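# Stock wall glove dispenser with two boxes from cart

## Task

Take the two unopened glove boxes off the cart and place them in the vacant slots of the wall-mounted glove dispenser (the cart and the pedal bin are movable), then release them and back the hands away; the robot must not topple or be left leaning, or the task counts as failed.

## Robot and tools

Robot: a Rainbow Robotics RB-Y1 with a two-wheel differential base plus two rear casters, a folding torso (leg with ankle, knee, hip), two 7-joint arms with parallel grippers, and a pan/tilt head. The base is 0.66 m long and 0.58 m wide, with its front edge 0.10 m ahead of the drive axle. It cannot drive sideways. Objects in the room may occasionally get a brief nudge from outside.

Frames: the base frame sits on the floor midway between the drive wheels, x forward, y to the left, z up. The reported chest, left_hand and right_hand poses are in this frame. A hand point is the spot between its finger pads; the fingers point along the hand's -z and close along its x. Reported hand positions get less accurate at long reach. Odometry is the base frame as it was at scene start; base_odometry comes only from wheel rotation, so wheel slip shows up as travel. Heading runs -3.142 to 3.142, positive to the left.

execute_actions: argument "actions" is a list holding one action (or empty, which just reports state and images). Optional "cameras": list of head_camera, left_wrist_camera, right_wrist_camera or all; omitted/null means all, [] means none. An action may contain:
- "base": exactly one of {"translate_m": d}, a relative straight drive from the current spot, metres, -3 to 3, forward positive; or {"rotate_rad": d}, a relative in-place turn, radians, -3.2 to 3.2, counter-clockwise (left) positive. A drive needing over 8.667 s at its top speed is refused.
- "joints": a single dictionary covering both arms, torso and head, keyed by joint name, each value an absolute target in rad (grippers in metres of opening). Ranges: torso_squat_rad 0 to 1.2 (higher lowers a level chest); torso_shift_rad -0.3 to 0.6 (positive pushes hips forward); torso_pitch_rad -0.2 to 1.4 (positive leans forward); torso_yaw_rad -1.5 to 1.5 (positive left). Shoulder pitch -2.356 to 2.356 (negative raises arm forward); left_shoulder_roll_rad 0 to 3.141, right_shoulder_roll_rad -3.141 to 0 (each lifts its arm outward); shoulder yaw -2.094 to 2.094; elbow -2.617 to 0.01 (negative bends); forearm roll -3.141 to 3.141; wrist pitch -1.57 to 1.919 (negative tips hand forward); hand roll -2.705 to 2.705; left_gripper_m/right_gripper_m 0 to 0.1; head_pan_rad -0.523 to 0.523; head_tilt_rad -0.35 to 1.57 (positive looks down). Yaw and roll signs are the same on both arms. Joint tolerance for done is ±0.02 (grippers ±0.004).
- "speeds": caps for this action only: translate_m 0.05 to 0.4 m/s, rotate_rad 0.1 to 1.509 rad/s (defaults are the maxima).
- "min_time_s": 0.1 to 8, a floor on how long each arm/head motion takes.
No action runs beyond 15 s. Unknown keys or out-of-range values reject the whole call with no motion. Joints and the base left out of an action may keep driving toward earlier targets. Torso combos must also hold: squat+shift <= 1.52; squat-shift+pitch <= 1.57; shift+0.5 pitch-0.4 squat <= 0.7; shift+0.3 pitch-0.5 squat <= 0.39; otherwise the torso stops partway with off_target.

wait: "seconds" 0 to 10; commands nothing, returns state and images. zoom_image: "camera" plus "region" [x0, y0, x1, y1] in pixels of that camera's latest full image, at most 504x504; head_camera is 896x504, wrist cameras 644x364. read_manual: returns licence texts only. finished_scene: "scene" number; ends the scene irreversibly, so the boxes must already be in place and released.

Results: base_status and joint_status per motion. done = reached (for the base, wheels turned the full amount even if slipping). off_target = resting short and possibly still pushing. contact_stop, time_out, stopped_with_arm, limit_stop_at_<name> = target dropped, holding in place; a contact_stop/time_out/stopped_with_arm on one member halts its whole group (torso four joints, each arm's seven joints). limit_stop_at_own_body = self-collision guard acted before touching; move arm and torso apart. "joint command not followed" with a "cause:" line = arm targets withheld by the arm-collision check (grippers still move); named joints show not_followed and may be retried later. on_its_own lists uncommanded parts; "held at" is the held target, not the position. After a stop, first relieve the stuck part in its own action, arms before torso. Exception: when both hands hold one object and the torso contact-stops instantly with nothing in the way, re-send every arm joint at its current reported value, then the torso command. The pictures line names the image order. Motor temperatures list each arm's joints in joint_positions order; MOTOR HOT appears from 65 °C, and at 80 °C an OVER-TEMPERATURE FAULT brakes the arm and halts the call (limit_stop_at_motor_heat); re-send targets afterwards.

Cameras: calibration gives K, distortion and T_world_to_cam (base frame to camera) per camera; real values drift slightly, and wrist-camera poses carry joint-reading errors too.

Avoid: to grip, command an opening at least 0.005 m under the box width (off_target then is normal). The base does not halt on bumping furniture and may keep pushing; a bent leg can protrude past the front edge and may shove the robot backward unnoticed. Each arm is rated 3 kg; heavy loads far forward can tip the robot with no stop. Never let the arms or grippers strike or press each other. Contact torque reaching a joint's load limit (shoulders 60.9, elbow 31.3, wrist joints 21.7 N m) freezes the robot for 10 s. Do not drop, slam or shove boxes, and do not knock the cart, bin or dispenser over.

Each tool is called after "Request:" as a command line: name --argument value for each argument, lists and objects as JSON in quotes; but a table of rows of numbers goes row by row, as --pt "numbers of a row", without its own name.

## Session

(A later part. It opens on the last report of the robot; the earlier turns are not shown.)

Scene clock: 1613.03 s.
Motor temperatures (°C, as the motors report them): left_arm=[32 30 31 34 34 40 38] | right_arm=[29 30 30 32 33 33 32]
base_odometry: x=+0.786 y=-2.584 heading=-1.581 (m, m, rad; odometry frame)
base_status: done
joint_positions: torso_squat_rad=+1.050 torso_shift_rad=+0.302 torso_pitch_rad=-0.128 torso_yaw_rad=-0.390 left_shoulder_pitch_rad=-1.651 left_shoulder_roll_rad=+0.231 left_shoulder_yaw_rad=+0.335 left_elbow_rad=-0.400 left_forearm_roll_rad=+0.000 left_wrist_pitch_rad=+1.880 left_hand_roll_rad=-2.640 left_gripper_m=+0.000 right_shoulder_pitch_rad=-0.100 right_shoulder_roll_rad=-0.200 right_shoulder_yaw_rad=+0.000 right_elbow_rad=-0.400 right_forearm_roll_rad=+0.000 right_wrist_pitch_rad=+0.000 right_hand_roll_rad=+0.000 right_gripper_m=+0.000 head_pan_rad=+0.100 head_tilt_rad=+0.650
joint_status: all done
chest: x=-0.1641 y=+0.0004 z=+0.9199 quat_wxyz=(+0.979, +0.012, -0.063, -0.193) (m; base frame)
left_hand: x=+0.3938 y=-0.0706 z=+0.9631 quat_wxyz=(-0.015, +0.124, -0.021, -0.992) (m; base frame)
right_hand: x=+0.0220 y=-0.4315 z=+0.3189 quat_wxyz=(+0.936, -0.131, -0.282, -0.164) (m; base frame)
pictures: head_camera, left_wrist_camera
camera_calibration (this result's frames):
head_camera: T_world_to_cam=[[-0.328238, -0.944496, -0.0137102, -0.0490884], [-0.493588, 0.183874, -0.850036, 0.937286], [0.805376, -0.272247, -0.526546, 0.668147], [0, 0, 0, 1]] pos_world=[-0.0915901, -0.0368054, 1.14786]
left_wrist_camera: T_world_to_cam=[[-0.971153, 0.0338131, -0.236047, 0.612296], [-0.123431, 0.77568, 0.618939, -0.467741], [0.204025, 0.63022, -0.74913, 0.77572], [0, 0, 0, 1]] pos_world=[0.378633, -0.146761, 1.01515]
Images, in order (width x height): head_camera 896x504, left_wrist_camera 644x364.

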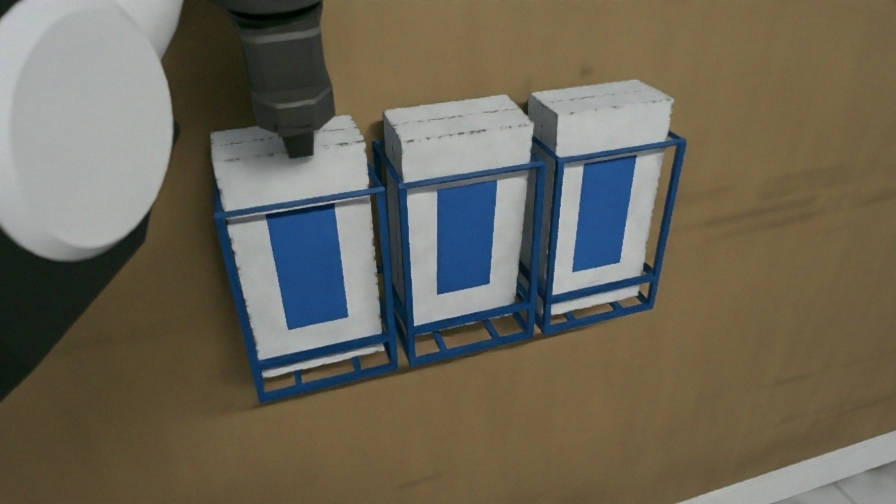

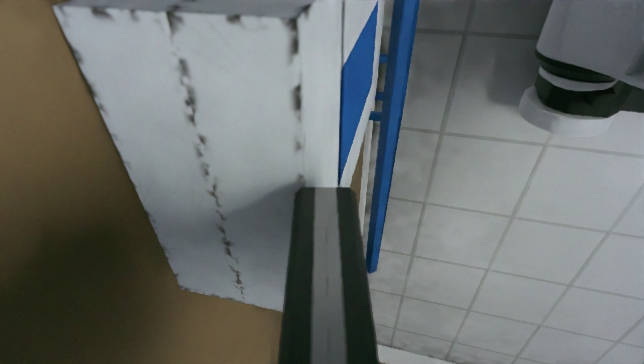

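It dropped. Rise and back off.

Request:
execute_actions --actions '[{"joints":{"torso_squat_rad":0.9}}]' --cameras '[]'

Request:
execute_actions --actions '[{"base":{"translate_m":-0.7}}]' --cameras '["head_camera"]'

Request:
execute_actions --actions '[{"joints":{"left_shoulder_pitch_rad":-0.1,"left_shoulder_roll_rad":0.2,"left_shoulder_yaw_rad":0,"left_elbow_rad":-0.4,"left_wrist_pitch_rad":0,"left_hand_roll_rad":0,"torso_pitch_rad":0,"torso_shift_rad":0,"torso_squat_rad":0.5,"torso_yaw_rad":0,"head_tilt_rad":0.3}}]' --cameras '["head_camera"]'

Scene clock: 1624.10 s.
Motor temperatures (°C, as the motors report them): left_arm=[32 30 31 34 34 38 38] | right_arm=[29 30 30 32 33 33 32]
base_odometry: x=+0.786 y=-2.584 heading=-1.581 (m, m, rad; odometry frame)
base_status: not commanded
joint_positions: torso_squat_rad=+0.900 torso_shift_rad=+0.302 torso_pitch_rad=-0.128 torso_yaw_rad=-0.390 left_shoulder_pitch_rad=-1.650 left_shoulder_roll_rad=+0.230 left_shoulder_yaw_rad=+0.335 left_elbow_rad=-0.400 left_forearm_roll_rad=+0.000 left_wrist_pitch_rad=+1.880 left_hand_roll_rad=-2.640 left_gripper_m=+0.000 right_shoulder_pitch_rad=-0.100 right_shoulder_roll_rad=-0.200 right_shoulder_yaw_rad=+0.000 right_elbow_rad=-0.400 right_forearm_roll_rad=+0.000 right_wrist_pitch_rad=+0.000 right_hand_roll_rad=+0.000 right_gripper_m=+0.000 head_pan_rad=+0.100 head_tilt_rad=+0.650
joint_status: all done
chest: x=-0.1382 y=+0.0005 z=+1.0028 quat_wxyz=(+0.979, +0.012, -0.063, -0.193) (m; base frame)
left_hand: x=+0.4198 y=-0.0705 z=+1.0456 quat_wxyz=(-0.015, +0.123, -0.021, -0.992) (m; base frame)
right_hand: x=+0.0478 y=-0.4315 z=+0.4017 quat_wxyz=(+0.936, -0.131, -0.282, -0.164) (m; base frame)
pictures: none
No camera images: the call's "cameras" was empty. Leave "cameras" out to get every camera's image.

Scene clock: 1627.57 s.
Motor temperatures (°C, as the motors report them): left_arm=[32 30 31 34 34 38 38] | right_arm=[29 30 30 32 33 33 32]
base_odometry: x=+0.793 y=-1.884 heading=-1.582 (m, m, rad; odometry frame)
base_status: done
joint_positions: torso_squat_rad=+0.900 torso_shift_rad=+0.302 torso_pitch_rad=-0.128 torso_yaw_rad=-0.390 left_shoulder_pitch_rad=-1.650 left_shoulder_roll_rad=+0.230 left_shoulder_yaw_rad=+0.335 left_elbow_rad=-0.400 left_forearm_roll_rad=+0.000 left_wrist_pitch_rad=+1.880 left_hand_roll_rad=-2.640 left_gripper_m=+0.000 right_shoulder_pitch_rad=-0.100 right_shoulder_roll_rad=-0.200 right_shoulder_yaw_rad=+0.000 right_elbow_rad=-0.400 right_forearm_roll_rad=+0.000 right_wrist_pitch_rad=+0.000 right_hand_roll_rad=+0.000 right_gripper_m=+0.000 head_pan_rad=+0.100 head_tilt_rad=+0.650
joint_status: not commanded
chest: x=-0.1383 y=+0.0005 z=+1.0028 quat_wxyz=(+0.979, +0.012, -0.063, -0.193) (m; base frame)
left_hand: x=+0.4196 y=-0.0705 z=+1.0457 quat_wxyz=(-0.015, +0.123, -0.021, -0.992) (m; base frame)
right_hand: x=+0.0478 y=-0.4315 z=+0.4018 quat_wxyz=(+0.936, -0.131, -0.282, -0.164) (m; base frame)
pictures: head_camera
camera_calibration (this result's frames):
head_camera: T_world_to_cam=[[-0.328239, -0.944496, -0.0136957, -0.0394265], [-0.493626, 0.183875, -0.850014, 1.02044], [0.805352, -0.272247, -0.526583, 0.691072], [0, 0, 0, 1]] pos_world=[-0.0657813, -0.0367292, 1.23075]
Images, in order (width x height): head_camera 896x504.

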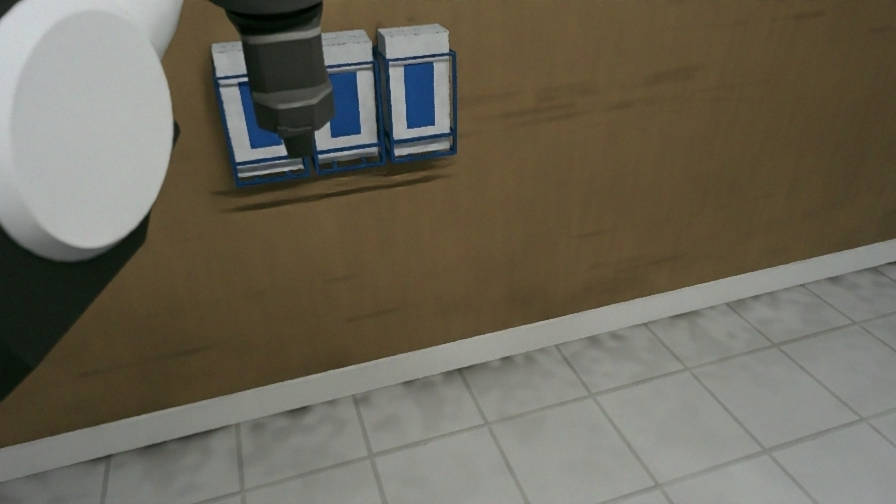

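Scene clock: 1630.37 s.
Motor temperatures (°C, as the motors report them): left_arm=[32 30 31 34 34 38 38] | right_arm=[29 30 30 32 33 33 32]
base_odometry: x=+0.793 y=-1.884 heading=-1.582 (m, m, rad; odometry frame)
base_status: not commanded
joint_positions: torso_squat_rad=+0.500 torso_shift_rad=+0.000 torso_pitch_rad=+0.000 torso_yaw_rad=+0.000 left_shoulder_pitch_rad=-0.100 left_shoulder_roll_rad=+0.200 left_shoulder_yaw_rad=+0.000 left_elbow_rad=-0.400 left_forearm_roll_rad=+0.000 left_wrist_pitch_rad=+0.000 left_hand_roll_rad=+0.000 left_gripper_m=+0.000 right_shoulder_pitch_rad=-0.100 right_shoulder_roll_rad=-0.200 right_shoulder_yaw_rad=+0.000 right_elbow_rad=-0.400 right_forearm_roll_rad=+0.000 right_wrist_pitch_rad=+0.000 right_hand_roll_rad=+0.000 right_gripper_m=+0.000 head_pan_rad=+0.100 head_tilt_rad=+0.300
joint_status: all done
chest: x=-0.2281 y=+0.0007 z=+1.2042 quat_wxyz=(+1.000, +0.000, +0.000, +0.000) (m; base frame)
left_hand: x=+0.0356 y=+0.3593 z=+0.5841 quat_wxyz=(+0.964, +0.095, -0.245, -0.032) (m; base frame)
right_hand: x=+0.0357 y=-0.3580 z=+0.5843 quat_wxyz=(+0.964, -0.095, -0.245, +0.032) (m; base frame)
pictures: head_camera
camera_calibration (this result's frames):
head_camera: T_world_to_cam=[[0.0491787, -0.998721, 0.0117711, -0.00701493], [-0.31945, -0.0268944, -0.947221, 1.33101], [0.946326, 0.0428228, -0.320364, 0.588431], [0, 0, 0, 1]] pos_world=[-0.131311, 0.00359243, 1.44936]
Images, in order (width x height): head_camera 896x504.

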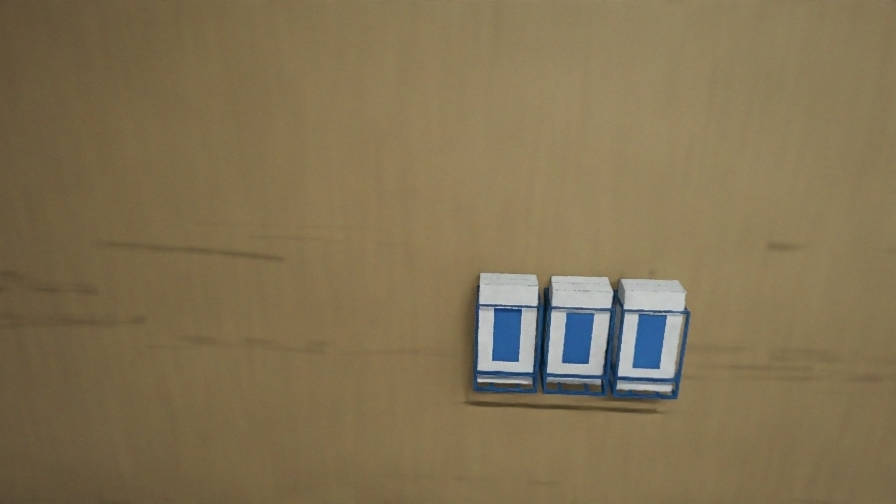

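Request:
finished_scene --scene 2

The scene is finished: the task was done.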